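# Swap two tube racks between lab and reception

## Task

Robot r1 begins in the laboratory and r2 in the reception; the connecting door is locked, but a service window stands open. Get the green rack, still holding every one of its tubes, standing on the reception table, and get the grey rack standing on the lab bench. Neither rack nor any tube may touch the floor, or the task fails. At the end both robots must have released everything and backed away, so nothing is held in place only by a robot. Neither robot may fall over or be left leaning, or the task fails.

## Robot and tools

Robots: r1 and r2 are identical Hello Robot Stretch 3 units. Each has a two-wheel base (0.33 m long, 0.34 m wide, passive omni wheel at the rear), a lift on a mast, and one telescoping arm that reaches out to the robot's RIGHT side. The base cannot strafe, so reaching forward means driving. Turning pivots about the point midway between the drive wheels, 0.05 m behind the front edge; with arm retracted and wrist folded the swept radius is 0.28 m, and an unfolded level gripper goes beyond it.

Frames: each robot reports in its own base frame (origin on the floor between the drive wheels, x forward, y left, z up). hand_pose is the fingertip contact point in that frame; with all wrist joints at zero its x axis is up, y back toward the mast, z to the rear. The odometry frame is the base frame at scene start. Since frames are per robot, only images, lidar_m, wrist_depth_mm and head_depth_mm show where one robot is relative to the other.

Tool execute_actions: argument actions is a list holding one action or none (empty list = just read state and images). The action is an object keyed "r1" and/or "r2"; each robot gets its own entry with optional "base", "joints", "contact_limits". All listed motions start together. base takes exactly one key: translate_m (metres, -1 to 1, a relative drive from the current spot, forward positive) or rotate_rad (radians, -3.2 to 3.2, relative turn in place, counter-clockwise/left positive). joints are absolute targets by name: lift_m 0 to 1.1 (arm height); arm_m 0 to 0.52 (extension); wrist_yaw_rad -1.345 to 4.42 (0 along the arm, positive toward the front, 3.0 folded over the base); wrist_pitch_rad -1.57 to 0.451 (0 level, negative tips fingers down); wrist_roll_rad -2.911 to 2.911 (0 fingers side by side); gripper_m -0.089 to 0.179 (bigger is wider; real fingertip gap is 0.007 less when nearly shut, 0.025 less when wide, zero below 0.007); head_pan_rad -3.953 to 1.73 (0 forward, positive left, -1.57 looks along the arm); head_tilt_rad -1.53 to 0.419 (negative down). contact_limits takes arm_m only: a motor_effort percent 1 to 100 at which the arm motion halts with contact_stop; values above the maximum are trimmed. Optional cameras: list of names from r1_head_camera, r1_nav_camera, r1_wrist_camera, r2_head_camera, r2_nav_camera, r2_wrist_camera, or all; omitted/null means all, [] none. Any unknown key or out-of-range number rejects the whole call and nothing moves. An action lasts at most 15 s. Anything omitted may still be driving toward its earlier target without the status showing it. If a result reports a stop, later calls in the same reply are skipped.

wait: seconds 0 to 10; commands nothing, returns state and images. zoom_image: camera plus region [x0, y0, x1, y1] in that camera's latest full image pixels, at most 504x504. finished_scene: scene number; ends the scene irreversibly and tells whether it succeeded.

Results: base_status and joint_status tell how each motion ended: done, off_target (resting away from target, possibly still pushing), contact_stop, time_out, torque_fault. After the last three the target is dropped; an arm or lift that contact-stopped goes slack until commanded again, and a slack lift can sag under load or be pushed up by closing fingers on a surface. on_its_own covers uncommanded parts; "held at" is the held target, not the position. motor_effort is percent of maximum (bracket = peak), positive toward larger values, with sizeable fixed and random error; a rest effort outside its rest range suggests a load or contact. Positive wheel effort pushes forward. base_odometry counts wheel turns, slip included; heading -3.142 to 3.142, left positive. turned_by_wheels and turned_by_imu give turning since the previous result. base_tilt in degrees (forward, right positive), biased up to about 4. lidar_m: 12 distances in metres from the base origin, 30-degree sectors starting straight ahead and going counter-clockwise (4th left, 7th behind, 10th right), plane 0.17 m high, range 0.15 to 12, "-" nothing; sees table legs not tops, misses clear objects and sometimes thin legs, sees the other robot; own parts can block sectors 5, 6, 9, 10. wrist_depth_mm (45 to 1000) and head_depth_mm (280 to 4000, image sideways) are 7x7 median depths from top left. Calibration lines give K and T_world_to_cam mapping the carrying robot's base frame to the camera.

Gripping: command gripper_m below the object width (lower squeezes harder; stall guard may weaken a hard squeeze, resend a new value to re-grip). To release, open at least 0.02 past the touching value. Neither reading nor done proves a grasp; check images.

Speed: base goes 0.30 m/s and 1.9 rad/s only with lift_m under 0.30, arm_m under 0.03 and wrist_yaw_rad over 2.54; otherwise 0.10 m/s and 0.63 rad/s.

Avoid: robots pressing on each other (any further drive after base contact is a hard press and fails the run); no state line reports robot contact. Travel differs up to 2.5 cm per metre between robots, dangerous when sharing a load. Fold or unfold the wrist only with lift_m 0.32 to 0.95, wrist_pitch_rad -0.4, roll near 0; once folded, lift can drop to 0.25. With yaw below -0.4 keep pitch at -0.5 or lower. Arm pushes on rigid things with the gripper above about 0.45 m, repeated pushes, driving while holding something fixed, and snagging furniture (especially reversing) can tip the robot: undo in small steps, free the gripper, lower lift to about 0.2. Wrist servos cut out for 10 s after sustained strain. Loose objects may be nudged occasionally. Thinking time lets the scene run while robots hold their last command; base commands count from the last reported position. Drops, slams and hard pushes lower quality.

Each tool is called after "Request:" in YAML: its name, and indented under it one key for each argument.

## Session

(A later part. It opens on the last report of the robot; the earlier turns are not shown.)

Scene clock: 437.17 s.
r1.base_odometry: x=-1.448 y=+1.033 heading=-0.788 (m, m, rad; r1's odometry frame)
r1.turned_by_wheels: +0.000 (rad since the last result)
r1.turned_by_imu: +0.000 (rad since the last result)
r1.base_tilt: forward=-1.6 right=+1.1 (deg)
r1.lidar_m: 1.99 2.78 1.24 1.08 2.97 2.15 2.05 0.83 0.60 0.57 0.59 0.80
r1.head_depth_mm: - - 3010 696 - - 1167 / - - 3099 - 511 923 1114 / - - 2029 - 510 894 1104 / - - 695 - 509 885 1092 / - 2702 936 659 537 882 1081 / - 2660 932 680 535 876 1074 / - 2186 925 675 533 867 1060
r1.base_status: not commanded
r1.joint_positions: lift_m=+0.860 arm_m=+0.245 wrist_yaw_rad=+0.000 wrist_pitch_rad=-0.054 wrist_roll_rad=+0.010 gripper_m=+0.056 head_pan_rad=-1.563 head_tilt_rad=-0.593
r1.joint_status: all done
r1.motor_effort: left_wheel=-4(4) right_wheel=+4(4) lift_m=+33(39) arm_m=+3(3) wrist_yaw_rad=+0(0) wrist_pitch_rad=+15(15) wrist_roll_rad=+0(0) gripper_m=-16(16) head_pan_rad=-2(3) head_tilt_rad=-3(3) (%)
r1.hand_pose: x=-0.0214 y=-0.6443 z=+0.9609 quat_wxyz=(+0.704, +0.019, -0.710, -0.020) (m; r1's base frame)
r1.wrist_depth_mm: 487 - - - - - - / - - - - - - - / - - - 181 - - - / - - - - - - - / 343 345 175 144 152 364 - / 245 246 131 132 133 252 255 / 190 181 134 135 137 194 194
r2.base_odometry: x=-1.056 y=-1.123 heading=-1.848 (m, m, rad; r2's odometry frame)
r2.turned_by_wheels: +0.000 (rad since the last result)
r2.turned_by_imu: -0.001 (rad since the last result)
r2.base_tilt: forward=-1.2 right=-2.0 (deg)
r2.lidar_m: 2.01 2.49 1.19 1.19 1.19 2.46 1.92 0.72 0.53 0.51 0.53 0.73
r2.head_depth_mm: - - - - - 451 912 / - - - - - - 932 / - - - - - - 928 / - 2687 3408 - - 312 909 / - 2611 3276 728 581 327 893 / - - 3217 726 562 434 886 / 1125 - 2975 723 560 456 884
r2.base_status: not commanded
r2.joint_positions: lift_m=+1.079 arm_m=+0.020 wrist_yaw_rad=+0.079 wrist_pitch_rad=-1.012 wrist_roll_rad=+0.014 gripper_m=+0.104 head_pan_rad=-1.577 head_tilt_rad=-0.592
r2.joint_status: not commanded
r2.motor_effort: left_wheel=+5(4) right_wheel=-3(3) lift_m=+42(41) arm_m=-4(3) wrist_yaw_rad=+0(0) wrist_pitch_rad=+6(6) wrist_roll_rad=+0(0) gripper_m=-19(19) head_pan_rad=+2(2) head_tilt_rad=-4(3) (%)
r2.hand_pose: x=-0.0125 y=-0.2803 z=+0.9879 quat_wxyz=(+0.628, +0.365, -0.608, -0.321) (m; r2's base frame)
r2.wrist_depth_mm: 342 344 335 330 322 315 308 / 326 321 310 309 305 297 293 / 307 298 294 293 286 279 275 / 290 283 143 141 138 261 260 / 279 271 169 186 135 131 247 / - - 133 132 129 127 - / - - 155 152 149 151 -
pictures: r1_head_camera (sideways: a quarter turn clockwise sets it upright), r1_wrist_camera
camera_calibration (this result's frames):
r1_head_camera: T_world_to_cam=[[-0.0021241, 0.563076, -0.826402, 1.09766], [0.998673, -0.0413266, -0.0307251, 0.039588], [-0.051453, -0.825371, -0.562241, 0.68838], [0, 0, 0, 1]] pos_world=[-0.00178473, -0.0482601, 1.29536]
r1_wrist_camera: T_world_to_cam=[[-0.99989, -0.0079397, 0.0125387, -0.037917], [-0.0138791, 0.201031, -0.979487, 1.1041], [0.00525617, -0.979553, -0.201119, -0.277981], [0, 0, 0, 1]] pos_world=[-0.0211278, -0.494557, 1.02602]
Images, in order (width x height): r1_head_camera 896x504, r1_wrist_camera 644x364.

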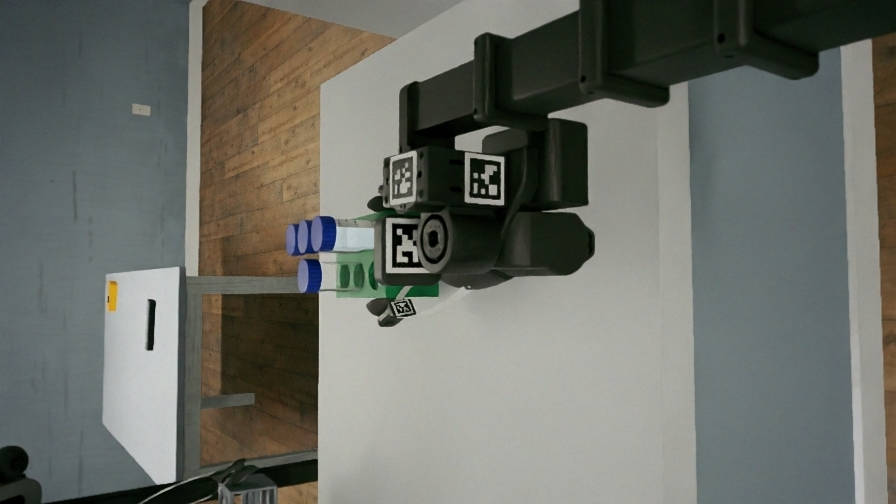

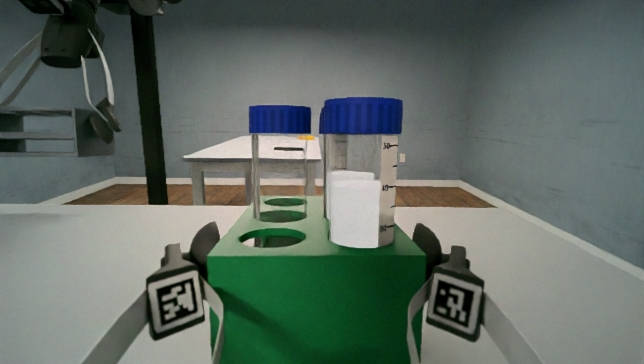

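Request:
execute_actions:
  actions:
    - {"r1": {"joints": {"lift_m": 0.845}}, "r2": {"joints": {"arm_m": 0.34, "head_tilt_rad": -0.75}}}
  cameras: ["r1_wrist_camera", "r2_head_camera"]

Request:
execute_actions:
  actions:
    - {"r1": {"joints": {"gripper_m": 0.15}}, "r2": {"joints": {"lift_m": 1.02}}}
  cameras: ["r1_wrist_camera", "r2_head_camera"]

Scene clock: 451.80 s.
r1.base_odometry: x=-1.448 y=+1.033 heading=-0.788 (m, m, rad; r1's odometry frame)
r1.turned_by_wheels: +0.000 (rad since the last result)
r1.turned_by_imu: -0.001 (rad since the last result)
r1.base_tilt: forward=-1.5 right=+1.1 (deg)
r1.lidar_m: 1.99 2.77 1.24 1.08 2.98 2.14 2.05 0.82 0.60 0.57 0.59 0.79
r1.head_depth_mm: - - 2974 693 581 - - / - - 3120 753 - 926 1112 / - - 955 - 510 892 1104 / - - 702 - 507 888 1092 / - 2722 941 658 538 882 1085 / - 2653 930 679 536 874 1076 / - 2209 926 677 533 868 1062
r1.base_status: not commanded
r1.joint_positions: lift_m=+0.845 arm_m=+0.245 wrist_yaw_rad=+0.000 wrist_pitch_rad=-0.036 wrist_roll_rad=+0.010 gripper_m=+0.056 head_pan_rad=-1.563 head_tilt_rad=-0.593
r1.joint_status: all done
r1.motor_effort: left_wheel=-4(4) right_wheel=+4(4) lift_m=+30(32) arm_m=+3(3) wrist_yaw_rad=+0(0) wrist_pitch_rad=+10(15) wrist_roll_rad=+0(0) gripper_m=-16(16) head_pan_rad=-3(2) head_tilt_rad=-3(3) (%)
r1.hand_pose: x=-0.0214 y=-0.6449 z=+0.9505 quat_wxyz=(+0.704, +0.013, -0.710, -0.013) (m; r1's base frame)
r1.wrist_depth_mm: - - - - - - - / - - - - - - - / - - - 178 - - - / - - - 248 - - - / 325 333 189 144 151 342 - / 227 227 131 132 132 237 238 / 175 169 136 136 137 179 181
r2.base_odometry: x=-1.056 y=-1.123 heading=-1.848 (m, m, rad; r2's odometry frame)
r2.turned_by_wheels: +0.000 (rad since the last result)
r2.turned_by_imu: -0.001 (rad since the last result)
r2.base_tilt: forward=-1.2 right=-2.1 (deg)
r2.lidar_m: 2.01 2.48 1.19 1.18 1.19 2.46 1.92 0.73 0.53 0.51 0.53 0.73
r2.head_depth_mm: - 3560 765 597 490 966 1164 / - 3473 763 595 488 966 1153 / 2139 3005 676 594 487 958 1149 / - - 619 590 487 956 1148 / 2526 3385 697 589 484 948 1143 / - 3242 746 586 484 943 1139 / - 3092 744 585 482 940 1135
r2.base_status: not commanded
r2.joint_positions: lift_m=+1.079 arm_m=+0.340 wrist_yaw_rad=+0.079 wrist_pitch_rad=-1.012 wrist_roll_rad=+0.014 gripper_m=+0.104 head_pan_rad=-1.577 head_tilt_rad=-0.741
r2.joint_status: all done
r2.motor_effort: left_wheel=+5(5) right_wheel=-2(2) lift_m=+41(41) arm_m=+4(3) wrist_yaw_rad=+0(0) wrist_pitch_rad=+6(7) wrist_roll_rad=+0(0) gripper_m=-19(20) head_pan_rad=+3(2) head_tilt_rad=-5(13) (%)
r2.hand_pose: x=-0.0125 y=-0.5997 z=+0.9879 quat_wxyz=(+0.628, +0.365, -0.608, -0.321) (m; r2's base frame)
r2.wrist_depth_mm: 348 340 329 325 322 312 308 / 323 318 309 304 301 295 290 / 305 300 294 288 285 278 275 / 289 282 143 141 138 261 260 / 268 270 169 187 135 132 247 / 258 - 133 131 129 128 235 / 248 240 156 152 149 151 224
pictures: r1_wrist_camera, r2_head_camera (sideways: a quarter turn clockwise sets it upright)
camera_calibration (this result's frames):
r1_wrist_camera: T_world_to_cam=[[-0.99989, -0.00771764, 0.0126782, -0.0377804], [-0.0138802, 0.183656, -0.982893, 1.08605], [0.00525719, -0.98296, -0.183743, -0.299412], [0, 0, 0, 1]] pos_world=[-0.0211276, -0.494061, 1.01294]
r2_head_camera: T_world_to_cam=[[-0.0175722, 0.640434, -0.767812, 1.0125], [0.998845, -0.0231053, -0.0421317, 0.0462774], [-0.0447231, -0.767666, -0.639288, 0.790813], [0, 0, 0, 1]] pos_world=[0.00693549, -0.0402891, 1.28492]
Images, in order (width x height): r1_wrist_camera 644x364, r2_head_camera 896x504.

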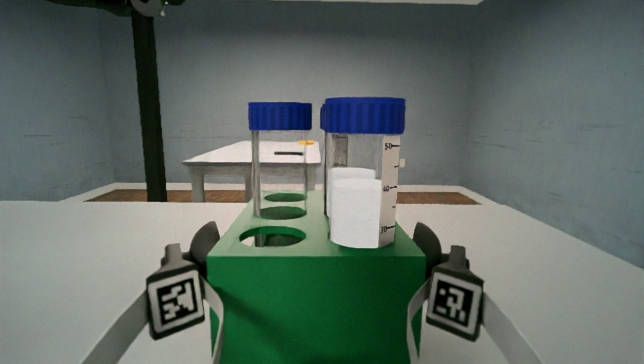

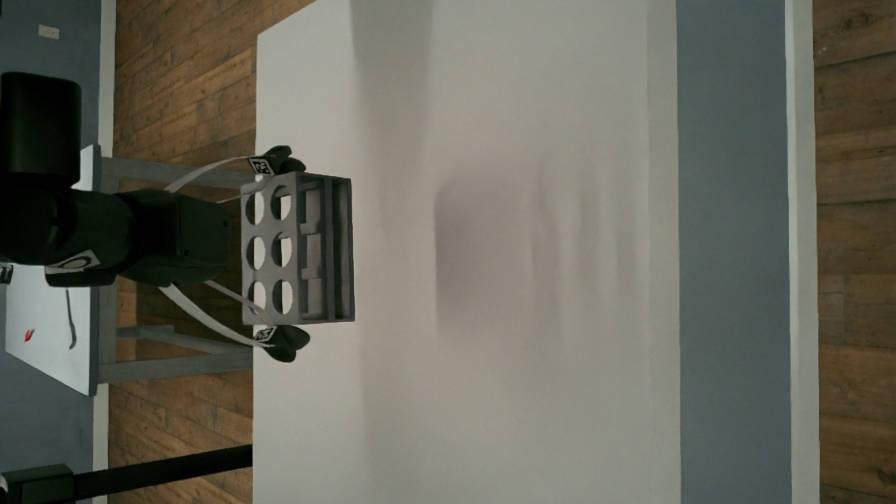

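Scene clock: 453.23 s.
r1.base_odometry: x=-1.448 y=+1.033 heading=-0.788 (m, m, rad; r1's odometry frame)
r1.turned_by_wheels: +0.000 (rad since the last result)
r1.turned_by_imu: +0.000 (rad since the last result)
r1.base_tilt: forward=-1.6 right=+1.1 (deg)
r1.lidar_m: 2.00 2.78 1.24 1.08 2.98 2.15 2.06 0.82 0.59 0.57 0.59 0.79
r1.head_depth_mm: - - 2964 692 582 - - / - - 3098 752 - 927 1117 / - - 951 - 509 896 1104 / - - 700 - 508 884 1094 / - 2702 941 655 537 879 1088 / - 2670 935 679 535 873 1072 / - 2218 929 677 533 865 1064
r1.base_status: not commanded
r1.joint_positions: lift_m=+0.845 arm_m=+0.245 wrist_yaw_rad=+0.000 wrist_pitch_rad=-0.025 wrist_roll_rad=+0.010 gripper_m=+0.150 head_pan_rad=-1.563 head_tilt_rad=-0.593
r1.joint_status: all done
r1.motor_effort: left_wheel=-5(4) right_wheel=+4(4) lift_m=+31(31) arm_m=+2(3) wrist_yaw_rad=+0(0) wrist_pitch_rad=+7(10) wrist_roll_rad=+0(0) gripper_m=+0(86) head_pan_rad=-3(2) head_tilt_rad=-3(3) (%)
r1.hand_pose: x=-0.0214 y=-0.6453 z=+0.9535 quat_wxyz=(+0.704, +0.009, -0.710, -0.009) (m; r1's base frame)
r1.wrist_depth_mm: - 753 - - - - - / - - - - - - - / - - - 181 - - - / - - - - - - - / 338 381 295 156 328 363 - / 234 236 132 132 135 - 246 / - 173 135 135 138 176 185
r2.base_odometry: x=-1.056 y=-1.123 heading=-1.848 (m, m, rad; r2's odometry frame)
r2.turned_by_wheels: +0.000 (rad since the last result)
r2.turned_by_imu: +0.000 (rad since the last result)
r2.base_tilt: forward=-1.3 right=-2.1 (deg)
r2.lidar_m: 2.01 2.48 1.19 1.18 1.19 2.47 1.93 0.73 0.53 0.51 0.53 0.73
r2.head_depth_mm: - 3320 764 599 491 966 1158 / - 3329 761 597 488 961 1149 / - 3130 713 594 487 957 1144 / 2402 - 630 592 486 957 1145 / 2504 3348 750 589 486 948 1143 / - 3271 748 588 484 944 1137 / - 3064 745 585 482 937 1134
r2.base_status: not commanded
r2.joint_positions: lift_m=+1.021 arm_m=+0.340 wrist_yaw_rad=+0.079 wrist_pitch_rad=-1.010 wrist_roll_rad=+0.014 gripper_m=+0.104 head_pan_rad=-1.577 head_tilt_rad=-0.741
r2.joint_status: all done
r2.motor_effort: left_wheel=+4(4) right_wheel=-2(3) lift_m=+13(38) arm_m=+4(4) wrist_yaw_rad=+1(1) wrist_pitch_rad=+5(7) wrist_roll_rad=+0(0) gripper_m=-19(19) head_pan_rad=+2(2) head_tilt_rad=-3(3) (%)
r2.hand_pose: x=-0.0124 y=-0.6001 z=+0.9296 quat_wxyz=(+0.628, +0.364, -0.609, -0.320) (m; r2's base frame)
r2.wrist_depth_mm: 267 265 257 253 248 244 238 / 250 247 243 236 232 229 225 / 235 233 226 224 219 216 212 / 222 217 144 142 140 201 200 / 211 210 169 187 135 132 192 / 199 - 133 131 130 128 182 / 191 185 154 152 148 151 174
pictures: r1_wrist_camera, r2_head_camera (sideways: a quarter turn clockwise sets it upright)
camera_calibration (this result's frames):
r1_wrist_camera: T_world_to_cam=[[-0.99989, -0.00756849, 0.0127694, -0.0378119], [-0.0138814, 0.172055, -0.984989, 1.08359], [0.00525785, -0.985058, -0.172141, -0.311645], [0, 0, 0, 1]] pos_world=[-0.0211274, -0.493712, 1.01416]
r2_head_camera: T_world_to_cam=[[-0.0175723, 0.640434, -0.767812, 1.0125], [0.998845, -0.0231051, -0.0421317, 0.0462774], [-0.044723, -0.767666, -0.639288, 0.790813], [0, 0, 0, 1]] pos_world=[0.0069355, -0.0402891, 1.28492]
Images, in order (width x height): r1_wrist_camera 644x364, r2_head_camera 896x504.

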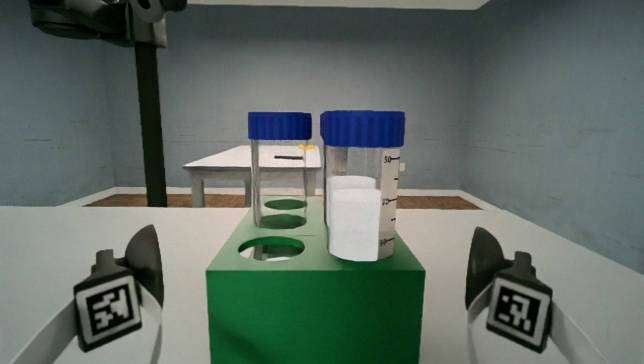

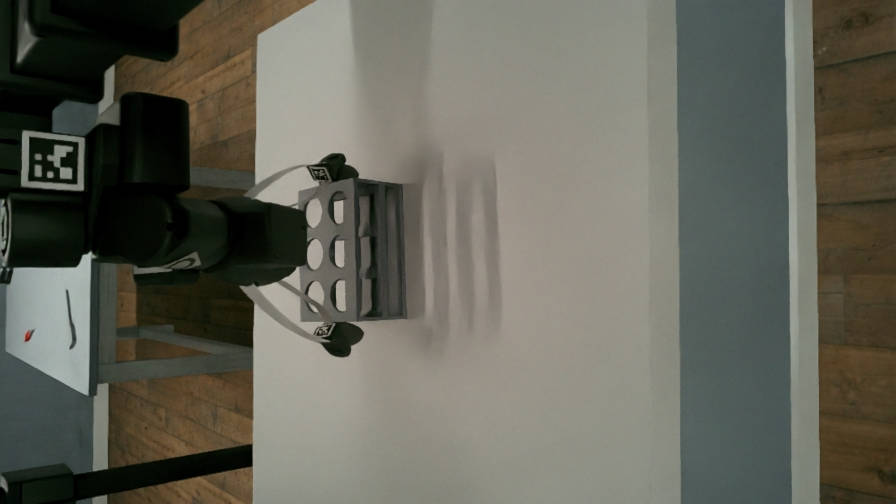

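Request:
execute_actions:
  actions:
    - {"r1": {"joints": {"arm_m": 0.10, "lift_m": 0.95}}, "r2": {"joints": {"lift_m": 1.016, "gripper_m": 0.179}}}
  cameras: []

Request:
execute_actions:
  actions:
    - {"r1": {"base": {"translate_m": 0.33}, "joints": {"lift_m": 1.10, "wrist_pitch_rad": -1.0, "gripper_m": 0.179, "head_tilt_rad": -0.75}}, "r2": {"joints": {"lift_m": 1.10}}}
  cameras: ["r1_head_camera"]

Request:
execute_actions:
  actions:
    - {"r2": {"base": {"translate_m": 0.33}, "joints": {"arm_m": 0.0, "wrist_yaw_rad": 0.0, "gripper_m": 0.15, "head_tilt_rad": -0.65}}}
  cameras: ["r1_head_camera", "r2_head_camera"]

Scene clock: 467.47 s.
r1.base_odometry: x=-1.448 y=+1.033 heading=-0.788 (m, m, rad; r1's odometry frame)
r1.turned_by_wheels: +0.000 (rad since the last result)
r1.turned_by_imu: -0.001 (rad since the last result)
r1.base_tilt: forward=-1.5 right=+1.1 (deg)
r1.lidar_m: 1.99 2.78 1.24 1.08 2.97 2.15 2.06 0.82 0.59 0.57 0.59 0.79
r1.head_depth_mm: - - 2975 - - 958 1126 / - - 3291 - - 957 1119 / - - 3238 - - 922 1100 / - - 895 - - 913 1095 / - 2677 940 662 537 879 1083 / - 2665 936 681 535 874 1073 / - 2206 924 676 534 864 1066
r1.base_status: not commanded
r1.joint_positions: lift_m=+0.950 arm_m=+0.100 wrist_yaw_rad=+0.000 wrist_pitch_rad=-0.023 wrist_roll_rad=+0.010 gripper_m=+0.150 head_pan_rad=-1.563 head_tilt_rad=-0.593
r1.joint_status: all done
r1.motor_effort: left_wheel=-4(4) right_wheel=+4(4) lift_m=+42(42) arm_m=-3(4) wrist_yaw_rad=+0(0) wrist_pitch_rad=+6(7) wrist_roll_rad=+0(0) gripper_m=+0(1) head_pan_rad=-3(2) head_tilt_rad=-3(2) (%)
r1.hand_pose: x=-0.0214 y=-0.5008 z=+1.0585 quat_wxyz=(+0.704, +0.008, -0.710, -0.008) (m; r1's base frame)
r1.wrist_depth_mm: - - - - - - 313 / 608 900 - - - - 309 / - - - - - - 312 / - - - - - - 313 / - - - 345 - - 307 / 456 457 464 335 464 - 311 / - 332 345 297 351 336 294
r2.base_odometry: x=-1.056 y=-1.123 heading=-1.848 (m, m, rad; r2's odometry frame)
r2.turned_by_wheels: +0.000 (rad since the last result)
r2.turned_by_imu: -0.001 (rad since the last result)
r2.base_tilt: forward=-1.2 right=-2.1 (deg)
r2.lidar_m: 2.00 2.47 1.19 1.18 1.19 2.46 1.92 0.73 0.53 0.51 0.53 0.73
r2.head_depth_mm: - 3265 766 596 490 973 1158 / - 3304 763 595 489 963 1152 / - 3111 706 593 487 962 1149 / 2631 - 666 592 487 953 1148 / 2497 3351 751 590 484 948 1140 / - 3259 746 587 484 944 1136 / - 3062 743 585 483 940 1132
r2.base_status: not commanded
r2.joint_positions: lift_m=+1.017 arm_m=+0.340 wrist_yaw_rad=+0.079 wrist_pitch_rad=-1.006 wrist_roll_rad=+0.014 gripper_m=+0.179 head_pan_rad=-1.577 head_tilt_rad=-0.741
r2.joint_status: all done
r2.motor_effort: left_wheel=+4(4) right_wheel=-3(2) lift_m=+14(13) arm_m=+4(4) wrist_yaw_rad=+0(0) wrist_pitch_rad=+4(5) wrist_roll_rad=+0(0) gripper_m=+0(85) head_pan_rad=+2(2) head_tilt_rad=-4(4) (%)
r2.hand_pose: x=-0.0124 y=-0.6012 z=+0.9261 quat_wxyz=(+0.629, +0.363, -0.610, -0.319) (m; r2's base frame)
r2.wrist_depth_mm: 264 258 255 250 244 239 235 / 248 242 239 233 229 225 220 / 232 228 224 221 216 212 210 / 219 215 149 147 144 199 198 / 206 204 168 173 138 157 190 / 196 190 134 131 129 129 - / 183 181 151 155 149 146 170
pictures: none
No camera images: the call's "cameras" was empty. Leave "cameras" out to get every camera's image.

Scene clock: 472.27 s.
r1.base_odometry: x=-1.215 y=+0.799 heading=-0.788 (m, m, rad; r1's odometry frame)
r1.turned_by_wheels: +0.000 (rad since the last result)
r1.turned_by_imu: -0.001 (rad since the last result)
r1.base_tilt: forward=-1.6 right=+1.1 (deg)
r1.lidar_m: 1.97 2.44 1.13 1.12 1.12 2.49 2.38 0.81 0.59 0.56 0.58 0.78
r1.head_depth_mm: - 866 720 572 513 1178 1169 / - 878 718 554 510 1166 1171 / - - - 551 508 1158 1167 / - - - 549 505 1143 1162 / 1164 1246 650 560 503 1137 1152 / 3810 891 712 542 500 1124 1155 / - 3033 694 556 499 1118 1144
r1.base_status: done
r1.joint_positions: lift_m=+1.100 arm_m=+0.100 wrist_yaw_rad=+0.000 wrist_pitch_rad=-1.005 wrist_roll_rad=+0.010 gripper_m=+0.179 head_pan_rad=-1.563 head_tilt_rad=-0.740
r1.joint_status: all done
r1.motor_effort: left_wheel=-4(6) right_wheel=+4(10) lift_m=+42(47) arm_m=-4(3) wrist_yaw_rad=+0(1) wrist_pitch_rad=+1(7) wrist_roll_rad=+0(0) gripper_m=+0(86) head_pan_rad=-3(3) head_tilt_rad=-3(14) (%)
r1.hand_pose: x=-0.0216 y=-0.3621 z=+1.0092 quat_wxyz=(+0.617, +0.339, -0.622, -0.343) (m; r1's base frame)
r1.wrist_depth_mm: 359 371 360 337 377 380 360 / 338 341 347 347 352 351 357 / 318 321 323 322 323 329 329 / 297 294 298 301 300 302 308 / 277 277 278 280 283 284 285 / - 260 264 262 265 266 269 / - - - - - - -
r2.base_odometry: x=-1.056 y=-1.123 heading=-1.848 (m, m, rad; r2's odometry frame)
r2.turned_by_wheels: +0.000 (rad since the last result)
r2.turned_by_imu: -0.001 (rad since the last result)
r2.base_tilt: forward=-1.2 right=-2.0 (deg)
r2.lidar_m: 2.00 2.48 1.19 1.18 1.19 2.46 1.92 0.72 0.53 0.51 0.53 0.73
r2.head_depth_mm: - 3558 767 598 490 967 1162 / - 3434 762 595 489 964 1152 / 2328 2986 757 593 488 960 1148 / - 3140 754 592 486 953 1142 / 2059 3135 750 588 484 946 1138 / - 3295 747 588 484 945 1138 / - 3450 744 585 482 941 1133
r2.base_status: not commanded
r2.joint_positions: lift_m=+1.097 arm_m=+0.340 wrist_yaw_rad=+0.079 wrist_pitch_rad=-1.006 wrist_roll_rad=+0.014 gripper_m=+0.179 head_pan_rad=-1.577 head_tilt_rad=-0.741
r2.joint_status: all done
joint sent to its limit — the command would take r2.lift_m past its upper limit, so that joint was sent only as far as its limit.
r2.motor_effort: left_wheel=+4(4) right_wheel=-2(3) lift_m=+41(42) arm_m=+3(3) wrist_yaw_rad=+0(0) wrist_pitch_rad=+3(3) wrist_roll_rad=+0(0) gripper_m=+0(0) head_pan_rad=+3(2) head_tilt_rad=-4(4) (%)
r2.hand_pose: x=-0.0124 y=-0.6012 z=+1.0063 quat_wxyz=(+0.629, +0.363, -0.609, -0.319) (m; r2's base frame)
r2.wrist_depth_mm: 376 367 362 352 345 339 333 / 349 343 335 329 323 319 313 / 327 322 315 312 305 299 296 / 310 305 298 292 288 284 278 / 291 289 278 224 245 270 268 / 277 273 265 209 207 255 - / 258 256 252 201 222 243 238
pictures: r1_head_camera (sideways: a quarter turn clockwise sets it upright)
camera_calibration (this result's frames):
r1_head_camera: T_world_to_cam=[[-0.00299907, 0.67853, -0.734566, 0.977953], [0.998634, -0.0362917, -0.0376004, 0.0485326], [-0.0521717, -0.733675, -0.677494, 0.838312], [0, 0, 0, 1]] pos_world=[-0.00179714, -0.0467606, 1.28815]
Images, in order (width x height): r1_head_camera 896x504.

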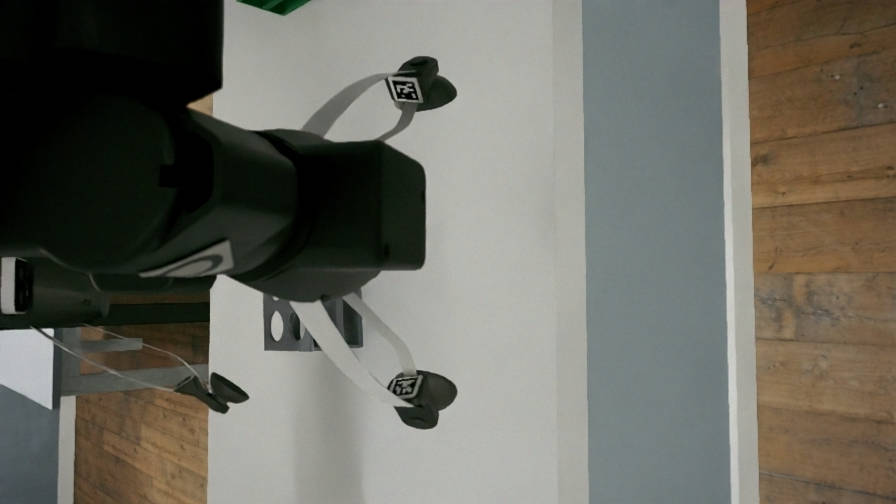

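Scene clock: 476.63 s.
r1.base_odometry: x=-1.215 y=+0.799 heading=-0.788 (m, m, rad; r1's odometry frame)
r1.turned_by_wheels: +0.000 (rad since the last result)
r1.turned_by_imu: -0.001 (rad since the last result)
r1.base_tilt: forward=-1.6 right=+1.1 (deg)
r1.lidar_m: 1.97 2.44 1.13 1.12 1.13 2.49 2.38 0.81 0.59 0.56 0.58 0.79
r1.head_depth_mm: - 863 721 573 513 1179 1171 / - 877 717 554 510 1168 1167 / - - - 551 508 1152 1163 / - - - 548 506 1144 1157 / 2451 3068 650 560 504 1135 1156 / 3789 2271 711 541 502 1127 1151 / - 3060 695 556 498 1115 1148
r1.base_status: not commanded
r1.joint_positions: lift_m=+1.100 arm_m=+0.100 wrist_yaw_rad=+0.000 wrist_pitch_rad=-1.005 wrist_roll_rad=+0.010 gripper_m=+0.179 head_pan_rad=-1.563 head_tilt_rad=-0.740
r1.joint_status: not commanded
r1.motor_effort: left_wheel=-4(4) right_wheel=+4(4) lift_m=+42(42) arm_m=-3(3) wrist_yaw_rad=+0(0) wrist_pitch_rad=+1(1) wrist_roll_rad=+0(0) gripper_m=+0(1) head_pan_rad=-3(3) head_tilt_rad=-3(4) (%)
r1.hand_pose: x=-0.0216 y=-0.3621 z=+1.0092 quat_wxyz=(+0.617, +0.339, -0.622, -0.343) (m; r1's base frame)
r1.wrist_depth_mm: 366 372 359 337 380 386 366 / 342 343 349 348 349 352 352 / 318 320 321 318 324 329 326 / 294 300 296 304 301 305 307 / 275 279 281 280 284 284 285 / - 261 260 264 264 266 272 / - - - - - - -
r2.base_odometry: x=-1.146 y=-1.441 heading=-1.848 (m, m, rad; r2's odometry frame)
r2.turned_by_wheels: +0.000 (rad since the last result)
r2.turned_by_imu: -0.002 (rad since the last result)
r2.base_tilt: forward=-1.2 right=-2.0 (deg)
r2.lidar_m: 1.99 2.14 2.92 1.15 3.88 2.81 1.93 0.73 0.53 0.51 0.53 0.73
r2.head_depth_mm: - - - - - 452 1046 / - - - - - - 1038 / - - - - - - 1032 / - 3706 - - - 448 1026 / - - 891 585 558 448 1023 / - - 888 659 540 444 1017 / - - 2765 657 524 445 1011
r2.base_status: done
r2.joint_positions: lift_m=+1.097 arm_m=+0.003 wrist_yaw_rad=+0.002 wrist_pitch_rad=-1.006 wrist_roll_rad=+0.014 gripper_m=+0.150 head_pan_rad=-1.577 head_tilt_rad=-0.655
r2.joint_status: all done
joint sent to its limit — the command would take r2.arm_m past its lower limit, so that joint was sent only as far as its limit.
r2.motor_effort: left_wheel=+4(9) right_wheel=-3(4) lift_m=+41(41) arm_m=-4(4) wrist_yaw_rad=-1(2) wrist_pitch_rad=+4(4) wrist_roll_rad=+0(0) gripper_m=+0(84) head_pan_rad=+2(3) head_tilt_rad=+2(10) (%)
r2.hand_pose: x=-0.0214 y=-0.2649 z=+1.0063 quat_wxyz=(+0.616, +0.339, -0.623, -0.343) (m; r2's base frame)
r2.wrist_depth_mm: 362 366 353 331 345 342 335 / 355 346 335 331 325 317 314 / 330 325 316 313 305 303 293 / 308 307 301 293 290 288 282 / 297 292 288 285 281 280 - / - - - - - - - / - - - - - - -
pictures: r1_head_camera (sideways: a quarter turn clockwise sets it upright), r2_head_camera (sideways: a quarter turn clockwise sets it upright)
camera_calibration (this result's frames):
r1_head_camera: T_world_to_cam=[[-0.00299915, 0.67853, -0.734566, 0.977953], [0.998634, -0.0362916, -0.0376004, 0.0485326], [-0.0521716, -0.733675, -0.677494, 0.838312], [0, 0, 0, 1]] pos_world=[-0.00179713, -0.0467606, 1.28815]
r2_head_camera: T_world_to_cam=[[-0.0180894, 0.572308, -0.819839, 1.08032], [0.998828, -0.0264781, -0.0405223, 0.0441868], [-0.0448991, -0.819611, -0.571158, 0.702184], [0, 0, 0, 1]] pos_world=[0.00693474, -0.04159, 1.28854]
Images, in order (width x height): r1_head_camera 896x504, r2_head_camera 896x504.

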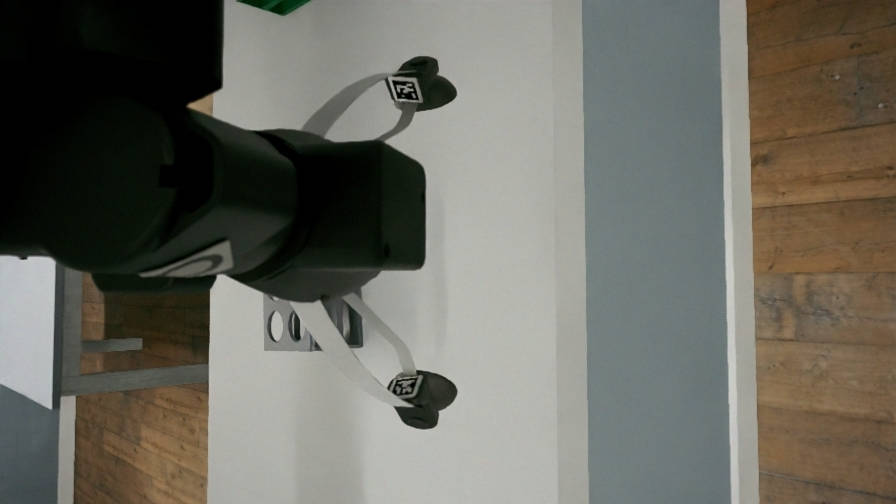

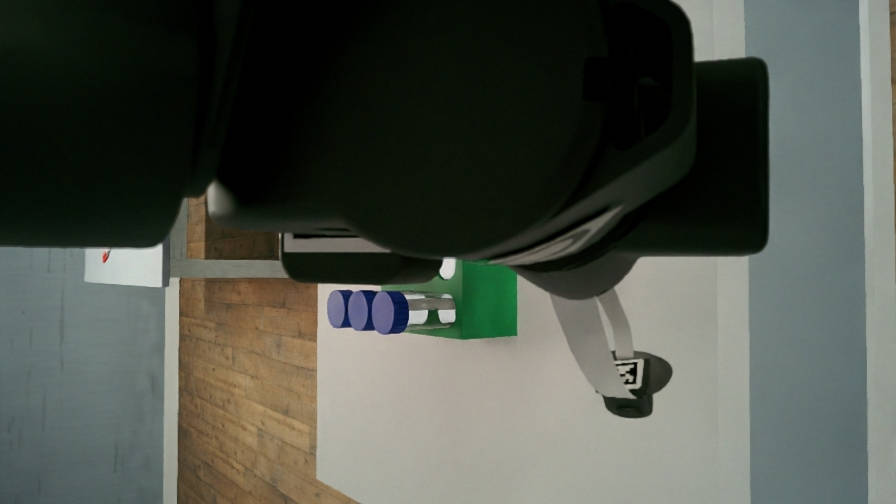

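Request:
execute_actions:
  actions:
    - {"r1": {"base": {"translate_m": 0.015}, "joints": {"arm_m": 0.355}}, "r2": {"base": {"translate_m": 0.03}, "joints": {"wrist_pitch_rad": 0.0, "lift_m": 0.845}}}
  cameras: ["r1_wrist_camera", "r2_wrist_camera"]

Scene clock: 498.67 s.
r1.base_odometry: x=-1.205 y=+0.788 heading=-0.788 (m, m, rad; r1's odometry frame)
r1.turned_by_wheels: +0.000 (rad since the last result)
r1.turned_by_imu: -0.001 (rad since the last result)
r1.base_tilt: forward=-1.7 right=+1.1 (deg)
r1.lidar_m: 1.97 2.42 1.13 1.12 1.13 2.50 2.39 0.82 0.59 0.56 0.58 0.79
r1.head_depth_mm: 933 895 720 572 512 1180 1166 / 1055 3020 717 568 509 1164 1168 / 2029 2357 687 567 507 1155 1164 / - 2972 645 563 505 1143 1162 / 2433 3083 654 560 503 1131 1158 / - 2231 698 558 501 1127 1149 / - 3014 692 555 499 1114 1145
r1.base_status: done
r1.joint_positions: lift_m=+1.100 arm_m=+0.355 wrist_yaw_rad=+0.000 wrist_pitch_rad=-1.006 wrist_roll_rad=+0.010 gripper_m=+0.179 head_pan_rad=-1.563 head_tilt_rad=-0.741
r1.joint_status: all done
r1.motor_effort: left_wheel=-4(6) right_wheel=+4(10) lift_m=+42(42) arm_m=+3(3) wrist_yaw_rad=+1(0) wrist_pitch_rad=+1(1) wrist_roll_rad=+0(0) gripper_m=+0(0) head_pan_rad=-2(3) head_tilt_rad=-2(4) (%)
r1.hand_pose: x=-0.0216 y=-0.6165 z=+1.0092 quat_wxyz=(+0.617, +0.339, -0.622, -0.343) (m; r1's base frame)
r1.wrist_depth_mm: 375 374 372 373 377 379 372 / 337 342 344 346 349 350 352 / 316 316 320 323 325 328 327 / 293 296 298 301 304 301 302 / 275 277 223 255 279 281 284 / - 260 210 253 260 268 266 / - 244 197 242 247 251 256
r2.base_odometry: x=-1.154 y=-1.470 heading=-1.848 (m, m, rad; r2's odometry frame)
r2.turned_by_wheels: +0.000 (rad since the last result)
r2.turned_by_imu: -0.001 (rad since the last result)
r2.base_tilt: forward=-1.2 right=-2.1 (deg)
r2.lidar_m: 2.00 2.10 2.88 1.14 2.67 2.84 1.93 0.73 0.53 0.51 0.53 0.73
r2.head_depth_mm: - - 3009 673 532 452 - / - 2227 905 669 515 450 - / - 3690 899 643 545 - - / - 2417 892 574 543 - - / - - 894 638 512 447 1021 / - - 885 661 525 447 1014 / - - 2916 657 524 446 1012
r2.base_status: done
r2.joint_positions: lift_m=+0.846 arm_m=+0.003 wrist_yaw_rad=+0.002 wrist_pitch_rad=-0.023 wrist_roll_rad=+0.014 gripper_m=+0.150 head_pan_rad=-1.577 head_tilt_rad=-0.655
r2.joint_status: all done
r2.motor_effort: left_wheel=+4(10) right_wheel=-2(4) lift_m=+14(37) arm_m=-4(5) wrist_yaw_rad=-1(2) wrist_pitch_rad=+12(12) wrist_roll_rad=+0(0) gripper_m=+0(0) head_pan_rad=+2(3) head_tilt_rad=+1(1) (%)
r2.hand_pose: x=-0.0210 y=-0.4038 z=+0.9545 quat_wxyz=(+0.702, +0.009, -0.712, -0.008) (m; r2's base frame)
r2.wrist_depth_mm: 329 - - - - - - / 327 - - - - - - / 325 - - 288 - - - / 325 - 571 283 507 484 362 / 315 377 332 244 313 326 301 / 253 - 240 234 229 214 225 / 203 190 186 184 181 179 172
pictures: r1_wrist_camera, r2_wrist_camera
camera_calibration (this result's frames):
r1_wrist_camera: T_world_to_cam=[[-0.999899, -0.0141276, 0.00118783, -0.0308295], [-0.0133994, 0.914326, -0.404756, 1.0056], [0.00463218, -0.404732, -0.914424, 0.833134], [0, 0, 0, 1]] pos_world=[-0.0212112, -0.582684, 1.1689]
r2_wrist_camera: T_world_to_cam=[[-0.998214, -0.0498987, -0.0328335, -0.0042718], [0.0199654, 0.23934, -0.970731, 1.05299], [0.0562965, -0.969653, -0.237916, 0.00201784], [0, 0, 0, 1]] pos_world=[-0.025401, -0.250278, 1.02251]
Images, in order (width x height): r1_wrist_camera 644x364, r2_wrist_camera 644x364.

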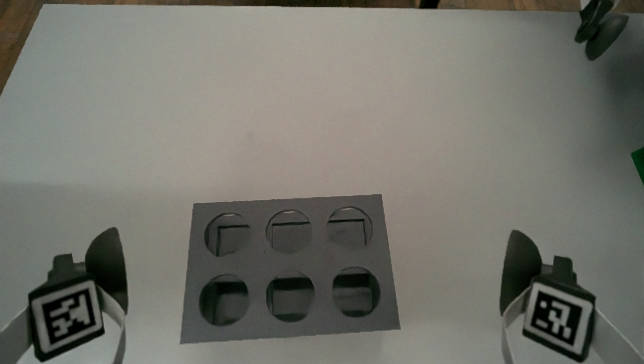

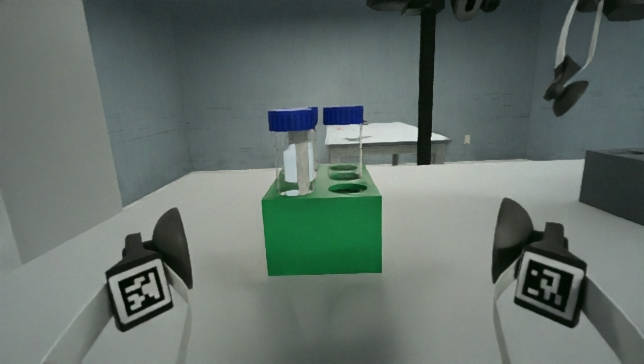

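Request:
execute_actions:
  actions:
    - {"r1": {"base": {"translate_m": 0.012}, "joints": {"wrist_yaw_rad": 0.06, "lift_m": 1.045}}, "r2": {"base": {"translate_m": 0.013}, "joints": {"arm_m": 0.105, "lift_m": 0.838}}}
  cameras: ["r1_wrist_camera", "r2_wrist_camera"]

Scene clock: 517.03 s.
r1.base_odometry: x=-1.196 y=+0.779 heading=-0.789 (m, m, rad; r1's odometry frame)
r1.turned_by_wheels: +0.000 (rad since the last result)
r1.turned_by_imu: -0.001 (rad since the last result)
r1.base_tilt: forward=-1.7 right=+1.0 (deg)
r1.lidar_m: 1.96 2.41 3.25 1.12 1.13 2.51 2.39 0.81 0.59 0.56 0.58 0.79
r1.head_depth_mm: 866 884 720 573 512 1177 1166 / 1161 1320 715 569 510 1166 1167 / - 2671 663 565 507 1155 1166 / - - 643 565 505 1144 1159 / 2424 3236 659 561 503 1131 1153 / - 2258 696 557 501 1122 1151 / - 3025 693 555 499 1112 1146
r1.base_status: done
r1.joint_positions: lift_m=+1.045 arm_m=+0.355 wrist_yaw_rad=+0.058 wrist_pitch_rad=-1.006 wrist_roll_rad=+0.010 gripper_m=+0.179 head_pan_rad=-1.563 head_tilt_rad=-0.741
r1.joint_status: all done
r1.motor_effort: left_wheel=-4(6) right_wheel=+4(11) lift_m=+29(36) arm_m=+3(2) wrist_yaw_rad=+2(2) wrist_pitch_rad=+1(1) wrist_roll_rad=+0(0) gripper_m=+0(0) head_pan_rad=-2(2) head_tilt_rad=-3(3) (%)
r1.hand_pose: x=-0.0148 y=-0.6163 z=+0.9546 quat_wxyz=(+0.626, +0.357, -0.612, -0.325) (m; r1's base frame)
r1.wrist_depth_mm: 294 294 299 299 305 307 310 / 272 270 275 274 280 280 283 / 250 254 254 257 257 260 260 / 234 236 203 178 205 244 245 / 220 220 161 162 163 226 227 / - 210 180 189 183 213 214 / - 196 147 148 148 199 203
r2.base_odometry: x=-1.158 y=-1.482 heading=-1.848 (m, m, rad; r2's odometry frame)
r2.turned_by_wheels: +0.000 (rad since the last result)
r2.turned_by_imu: -0.001 (rad since the last result)
r2.base_tilt: forward=-1.2 right=-2.0 (deg)
r2.lidar_m: 2.00 2.10 2.87 1.15 2.67 2.85 1.93 0.72 0.53 0.51 0.53 0.73
r2.head_depth_mm: - - 3007 673 566 - - / - 2314 903 672 - - 1080 / - 3692 901 641 - - 1070 / - 3659 895 563 - - 1029 / - - 890 688 525 448 1021 / - - 886 659 525 447 1015 / - - 2912 655 524 444 1011
r2.base_status: done
r2.joint_positions: lift_m=+0.839 arm_m=+0.105 wrist_yaw_rad=+0.001 wrist_pitch_rad=-0.022 wrist_roll_rad=+0.014 gripper_m=+0.150 head_pan_rad=-1.577 head_tilt_rad=-0.655
r2.joint_status: all done
r2.motor_effort: left_wheel=+4(12) right_wheel=-2(3) lift_m=+13(14) arm_m=+4(2) wrist_yaw_rad=-2(1) wrist_pitch_rad=+12(12) wrist_roll_rad=+0(0) gripper_m=-1(0) head_pan_rad=+2(3) head_tilt_rad=+2(2) (%)
r2.hand_pose: x=-0.0211 y=-0.5053 z=+0.9476 quat_wxyz=(+0.702, +0.009, -0.712, -0.008) (m; r2's base frame)
r2.wrist_depth_mm: - - - - 924 - - / - - - - - - - / - - - 176 - - - / - - 534 200 463 459 435 / 299 357 295 167 174 310 285 / 237 - 213 140 139 203 212 / 191 178 170 146 146 168 163
pictures: r1_wrist_camera, r2_wrist_camera
camera_calibration (this result's frames):
r1_wrist_camera: T_world_to_cam=[[-0.997367, -0.0725057, 0.00118627, -0.0598806], [-0.0667829, 0.912026, -0.404658, 0.981107], [0.0282581, -0.403672, -0.914467, 0.784322], [0, 0, 0, 1]] pos_world=[-0.0163653, -0.582528, 1.11432]
r2_wrist_camera: T_world_to_cam=[[-0.998225, -0.049711, -0.0328119, -0.0095409], [0.0200145, 0.238901, -0.970838, 1.07048], [0.0561001, -0.969771, -0.237482, -0.0985282], [0, 0, 0, 1]] pos_world=[-0.0254218, -0.351764, 1.01556]
Images, in order (width x height): r1_wrist_camera 644x364, r2_wrist_camera 644x364.

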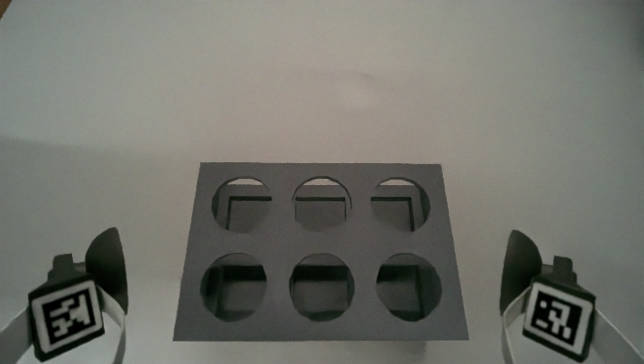

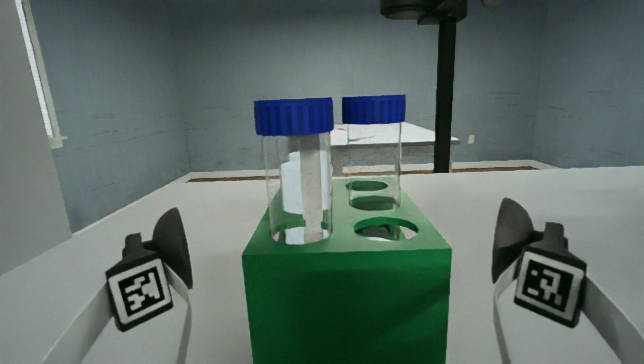

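Request:
execute_actions:
  actions:
    - {"r1": {"joints": {"arm_m": 0.367, "lift_m": 1.018}}, "r2": {"joints": {"arm_m": 0.115, "gripper_m": 0.055}}}
  cameras: ["r1_wrist_camera"]

Request:
execute_actions:
  actions:
    - {"r1": {"joints": {"gripper_m": 0.10}}, "r2": {"joints": {"lift_m": 0.90}}}
  cameras: ["r1_wrist_camera", "r2_wrist_camera"]

Request:
execute_actions:
  actions:
    - {"r1": {"joints": {"lift_m": 1.07}}, "r2": {"joints": {"arm_m": 0.02, "lift_m": 0.93}}}
  cameras: ["r1_wrist_camera", "r2_wrist_camera"]

Scene clock: 531.07 s.
r1.base_odometry: x=-1.196 y=+0.779 heading=-0.789 (m, m, rad; r1's odometry frame)
r1.turned_by_wheels: +0.000 (rad since the last result)
r1.turned_by_imu: -0.001 (rad since the last result)
r1.base_tilt: forward=-1.7 right=+1.1 (deg)
r1.lidar_m: 1.97 2.42 3.25 1.12 1.14 2.51 2.38 0.81 0.59 0.56 0.58 0.78
r1.head_depth_mm: - 1961 718 572 512 1177 1172 / 1196 1295 712 569 510 1167 1163 / - 2379 664 566 508 1157 1164 / - - 643 563 505 1146 1158 / 2434 3097 660 560 503 1136 1151 / - 2261 695 558 500 1124 1152 / - 3043 692 555 498 1114 1146
r1.base_status: not commanded
r1.joint_positions: lift_m=+1.018 arm_m=+0.367 wrist_yaw_rad=+0.058 wrist_pitch_rad=-1.006 wrist_roll_rad=+0.010 gripper_m=+0.179 head_pan_rad=-1.563 head_tilt_rad=-0.741
r1.joint_status: all done
r1.motor_effort: left_wheel=-4(4) right_wheel=+5(4) lift_m=+30(31) arm_m=+3(4) wrist_yaw_rad=+2(2) wrist_pitch_rad=+1(2) wrist_roll_rad=+0(0) gripper_m=+0(0) head_pan_rad=-3(3) head_tilt_rad=-3(3) (%)
r1.hand_pose: x=-0.0148 y=-0.6283 z=+0.9275 quat_wxyz=(+0.626, +0.357, -0.612, -0.325) (m; r1's base frame)
r1.wrist_depth_mm: 256 258 259 264 262 265 270 / 237 239 242 242 244 245 245 / 218 222 224 226 225 226 229 / 205 205 147 148 148 212 213 / 193 192 135 136 137 199 201 / - 127 151 156 131 129 187 / - 142 146 167 147 123 178
r2.base_odometry: x=-1.158 y=-1.482 heading=-1.848 (m, m, rad; r2's odometry frame)
r2.turned_by_wheels: +0.000 (rad since the last result)
r2.turned_by_imu: -0.001 (rad since the last result)
r2.base_tilt: forward=-1.3 right=-2.0 (deg)
r2.lidar_m: 1.99 2.09 2.86 1.15 2.67 2.84 1.93 0.72 0.53 0.51 0.53 0.73
r2.head_depth_mm: 1126 - 2966 673 566 - - / 3069 2333 904 670 574 - 1065 / - 3732 898 622 - - 1042 / - 3638 894 577 - - 1028 / - - 891 661 525 448 1025 / - - 887 658 523 447 1014 / - - 2939 656 524 445 1008
r2.base_status: not commanded
r2.joint_positions: lift_m=+0.839 arm_m=+0.115 wrist_yaw_rad=-0.001 wrist_pitch_rad=-0.022 wrist_roll_rad=+0.014 gripper_m=+0.056 head_pan_rad=-1.577 head_tilt_rad=-0.655
r2.joint_status: all done
r2.motor_effort: left_wheel=+4(4) right_wheel=-2(2) lift_m=+14(14) arm_m=+5(7) wrist_yaw_rad=+0(2) wrist_pitch_rad=+12(12) wrist_roll_rad=+0(0) gripper_m=-19(90) head_pan_rad=+2(2) head_tilt_rad=+1(1) (%)
r2.hand_pose: x=-0.0216 y=-0.5153 z=+0.9476 quat_wxyz=(+0.702, +0.008, -0.712, -0.008) (m; r2's base frame)
r2.wrist_depth_mm: - - - - 849 - - / - - - - - - - / - - - 161 - - - / - - - 183 468 457 433 / 299 332 187 166 165 301 284 / 236 235 133 132 131 - 210 / 183 180 166 137 137 167 165
pictures: r1_wrist_camera
camera_calibration (this result's frames):
r1_wrist_camera: T_world_to_cam=[[-0.997366, -0.0725202, 0.00118162, -0.0607206], [-0.0668036, 0.912158, -0.404358, 0.980842], [0.0282463, -0.403372, -0.9146, 0.755093], [0, 0, 0, 1]] pos_world=[-0.0163654, -0.594503, 1.08729]
Images, in order (width x height): r1_wrist_camera 644x364.

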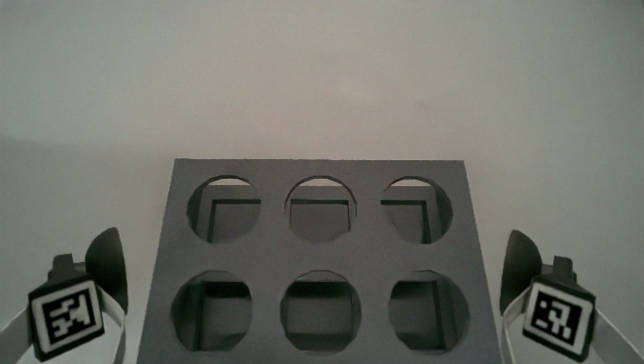

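Scene clock: 532.47 s.
r1.base_odometry: x=-1.196 y=+0.779 heading=-0.789 (m, m, rad; r1's odometry frame)
r1.turned_by_wheels: +0.000 (rad since the last result)
r1.turned_by_imu: +0.000 (rad since the last result)
r1.base_tilt: forward=-1.6 right=+1.1 (deg)
r1.lidar_m: 1.96 2.41 3.25 1.12 1.14 2.51 2.39 0.81 0.59 0.56 0.58 0.79
r1.head_depth_mm: - 3044 721 572 514 1179 1169 / - 1324 715 570 511 1168 1163 / - 2364 664 568 508 1161 1160 / - - 644 563 506 1143 1162 / 2430 3105 654 561 503 1137 1152 / - 2261 700 559 501 1123 1150 / - 3065 695 557 499 1115 1148
r1.base_status: not commanded
r1.joint_positions: lift_m=+1.018 arm_m=+0.367 wrist_yaw_rad=+0.058 wrist_pitch_rad=-0.982 wrist_roll_rad=+0.010 gripper_m=+0.101 head_pan_rad=-1.563 head_tilt_rad=-0.741
r1.joint_status: all done
r1.motor_effort: left_wheel=-5(5) right_wheel=+7(7) lift_m=+26(30) arm_m=+2(3) wrist_yaw_rad=+2(1) wrist_pitch_rad=-5(6) wrist_roll_rad=+0(0) gripper_m=-19(95) head_pan_rad=-2(2) head_tilt_rad=-3(4) (%)
r1.hand_pose: x=-0.0145 y=-0.6337 z=+0.9305 quat_wxyz=(+0.630, +0.350, -0.616, -0.317) (m; r1's base frame)
r1.wrist_depth_mm: 272 273 276 275 278 282 282 / 248 249 251 254 255 258 258 / 230 231 232 234 234 236 238 / 212 212 177 177 179 218 220 / 199 199 172 178 166 203 203 / 188 130 133 134 135 - 191 / - 145 168 170 154 127 182
r2.base_odometry: x=-1.158 y=-1.482 heading=-1.848 (m, m, rad; r2's odometry frame)
r2.turned_by_wheels: +0.000 (rad since the last result)
r2.turned_by_imu: +0.000 (rad since the last result)
r2.base_tilt: forward=-1.4 right=-2.1 (deg)
r2.lidar_m: 2.00 2.09 2.87 1.15 2.67 2.85 1.94 0.73 0.53 0.51 0.53 0.73
r2.head_depth_mm: 1127 - 3021 725 - 452 1050 / 3092 2328 903 723 - 452 1044 / - 3733 899 - - 450 1034 / - 3661 893 - - 448 1027 / - - 891 661 527 446 1024 / - - 885 658 524 447 1015 / - - 2923 656 524 445 1010
r2.base_status: not commanded
r2.joint_positions: lift_m=+0.899 arm_m=+0.115 wrist_yaw_rad=-0.001 wrist_pitch_rad=-0.048 wrist_roll_rad=+0.014 gripper_m=+0.056 head_pan_rad=-1.577 head_tilt_rad=-0.655
r2.joint_status: all done
r2.motor_effort: left_wheel=+4(4) right_wheel=-2(2) lift_m=+43(43) arm_m=+3(4) wrist_yaw_rad=+0(0) wrist_pitch_rad=+24(24) wrist_roll_rad=+0(0) gripper_m=-19(20) head_pan_rad=+2(2) head_tilt_rad=+0(1) (%)
r2.hand_pose: x=-0.0216 y=-0.5145 z=+1.0016 quat_wxyz=(+0.702, +0.017, -0.711, -0.017) (m; r2's base frame)
r2.wrist_depth_mm: - - - - 863 - - / - - - - - - - / - - - - - - - / - - - 217 - - - / 314 - 472 195 415 419 395 / 301 332 134 132 130 - 294 / 262 256 233 127 125 241 236
pictures: r1_wrist_camera, r2_wrist_camera
camera_calibration (this result's frames):
r1_wrist_camera: T_world_to_cam=[[-0.997368, -0.0724886, 0.00151783, -0.0610936], [-0.0662249, 0.902265, -0.426065, 1.00096], [0.0295154, -0.425044, -0.904691, 0.732673], [0, 0, 0, 1]] pos_world=[-0.0162697, -0.596139, 1.08941]
r2_wrist_camera: T_world_to_cam=[[-0.998324, -0.0468045, -0.0340231, -0.00604356], [0.0205184, 0.263433, -0.964459, 1.13138], [0.0541038, -0.963542, -0.262032, -0.066813], [0, 0, 0, 1]] pos_world=[-0.0256326, -0.362702, 1.07345]
Images, in order (width x height): r1_wrist_camera 644x364, r2_wrist_camera 644x364.

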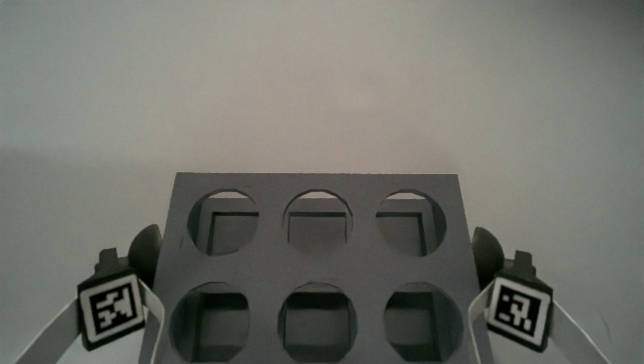

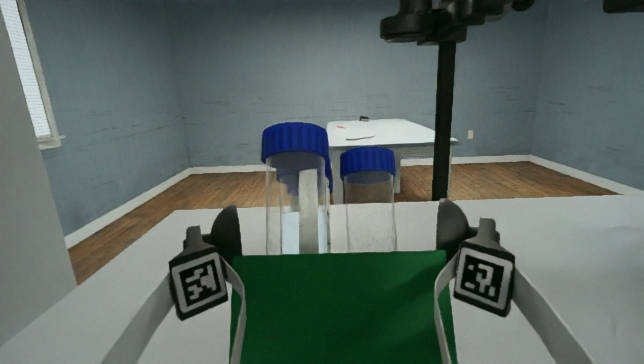

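Scene clock: 534.40 s.
r1.base_odometry: x=-1.196 y=+0.779 heading=-0.789 (m, m, rad; r1's odometry frame)
r1.turned_by_wheels: +0.000 (rad since the last result)
r1.turned_by_imu: +0.000 (rad since the last result)
r1.base_tilt: forward=-1.6 right=+1.1 (deg)
r1.lidar_m: 1.96 2.41 3.25 1.11 1.14 2.52 2.39 0.81 0.59 0.56 0.58 0.79
r1.head_depth_mm: 893 3174 719 573 512 1179 1168 / 3925 1333 715 568 511 1168 1168 / 2164 2996 664 566 507 1157 1161 / - 860 636 564 505 1144 1157 / 2433 3101 651 561 503 1130 1155 / - 2267 697 558 500 1125 1153 / - 3036 692 556 498 1116 1146
r1.base_status: not commanded
r1.joint_positions: lift_m=+1.070 arm_m=+0.367 wrist_yaw_rad=+0.058 wrist_pitch_rad=-1.011 wrist_roll_rad=+0.010 gripper_m=+0.101 head_pan_rad=-1.563 head_tilt_rad=-0.741
r1.joint_status: all done
r1.motor_effort: left_wheel=-3(5) right_wheel=+3(7) lift_m=+43(46) arm_m=+2(3) wrist_yaw_rad=+3(3) wrist_pitch_rad=+3(5) wrist_roll_rad=+0(0) gripper_m=-18(19) head_pan_rad=-3(3) head_tilt_rad=-4(3) (%)
r1.hand_pose: x=-0.0149 y=-0.6272 z=+0.9785 quat_wxyz=(+0.626, +0.359, -0.611, -0.326) (m; r1's base frame)
r1.wrist_depth_mm: 328 323 326 330 335 336 338 / 301 302 302 305 307 313 314 / 276 281 281 283 287 286 287 / 258 262 146 174 175 269 268 / 242 239 166 189 167 251 252 / 231 130 132 133 133 - 237 / - 147 152 154 152 218 224
r2.base_odometry: x=-1.158 y=-1.482 heading=-1.848 (m, m, rad; r2's odometry frame)
r2.turned_by_wheels: +0.000 (rad since the last result)
r2.turned_by_imu: +0.000 (rad since the last result)
r2.base_tilt: forward=-1.2 right=-2.2 (deg)
r2.lidar_m: 2.00 2.09 2.86 1.15 2.68 2.86 1.93 0.73 0.53 0.51 0.53 0.73
r2.head_depth_mm: - - 3030 671 - - - / - 2312 902 668 - - - / - 3742 903 720 - - - / - 3712 896 488 - - 1083 / - - 890 649 525 448 1020 / - - 884 659 525 446 1014 / - - 2906 658 525 445 1016
r2.base_status: not commanded
r2.joint_positions: lift_m=+0.929 arm_m=+0.020 wrist_yaw_rad=-0.001 wrist_pitch_rad=-0.050 wrist_roll_rad=+0.014 gripper_m=+0.056 head_pan_rad=-1.577 head_tilt_rad=-0.655
r2.joint_status: all done
r2.motor_effort: left_wheel=+4(4) right_wheel=-2(2) lift_m=+43(41) arm_m=-4(1) wrist_yaw_rad=+1(0) wrist_pitch_rad=+25(25) wrist_roll_rad=+0(0) gripper_m=-19(19) head_pan_rad=+2(2) head_tilt_rad=+2(2) (%)
r2.hand_pose: x=-0.0216 y=-0.4200 z=+1.0311 quat_wxyz=(+0.702, +0.018, -0.711, -0.018) (m; r2's base frame)
r2.wrist_depth_mm: 321 - - - 959 - 410 / 319 - - - - - - / 320 - - - - - - / 315 - - 216 - - - / 314 461 560 195 491 490 427 / 309 380 134 132 130 - 347 / 294 299 272 128 125 277 278
pictures: r1_wrist_camera, r2_wrist_camera
camera_calibration (this result's frames):
r1_wrist_camera: T_world_to_cam=[[-0.997366, -0.0725253, 0.00111153, -0.0607027], [-0.0669187, 0.914136, -0.399845, 0.997276], [0.0279828, -0.398867, -0.916582, 0.806897], [0, 0, 0, 1]] pos_world=[-0.0163856, -0.594205, 1.13841]
r2_wrist_camera: T_world_to_cam=[[-0.998325, -0.0467279, -0.0341274, -0.000479483], [0.0205193, 0.265571, -0.963873, 1.13516], [0.054103, -0.962958, -0.264167, 0.0344044], [0, 0, 0, 1]] pos_world=[-0.0256328, -0.268358, 1.10322]
Images, in order (width x height): r1_wrist_camera 644x364, r2_wrist_camera 644x364.

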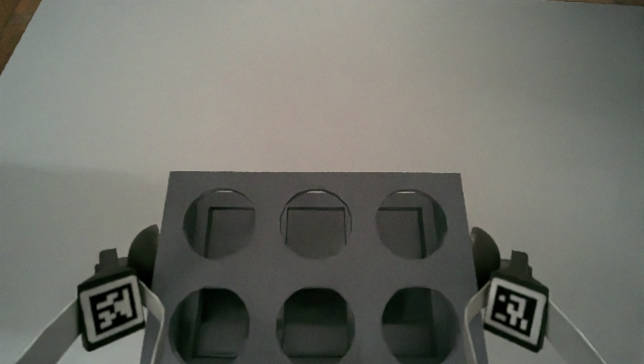

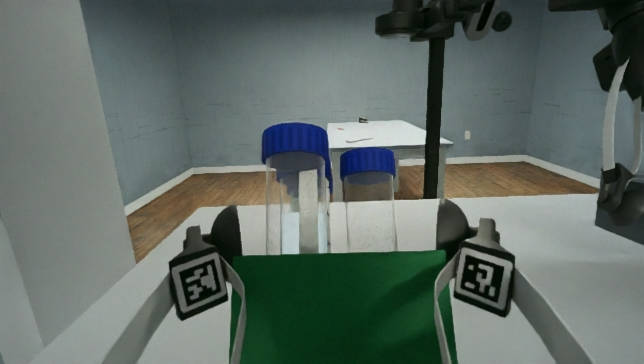

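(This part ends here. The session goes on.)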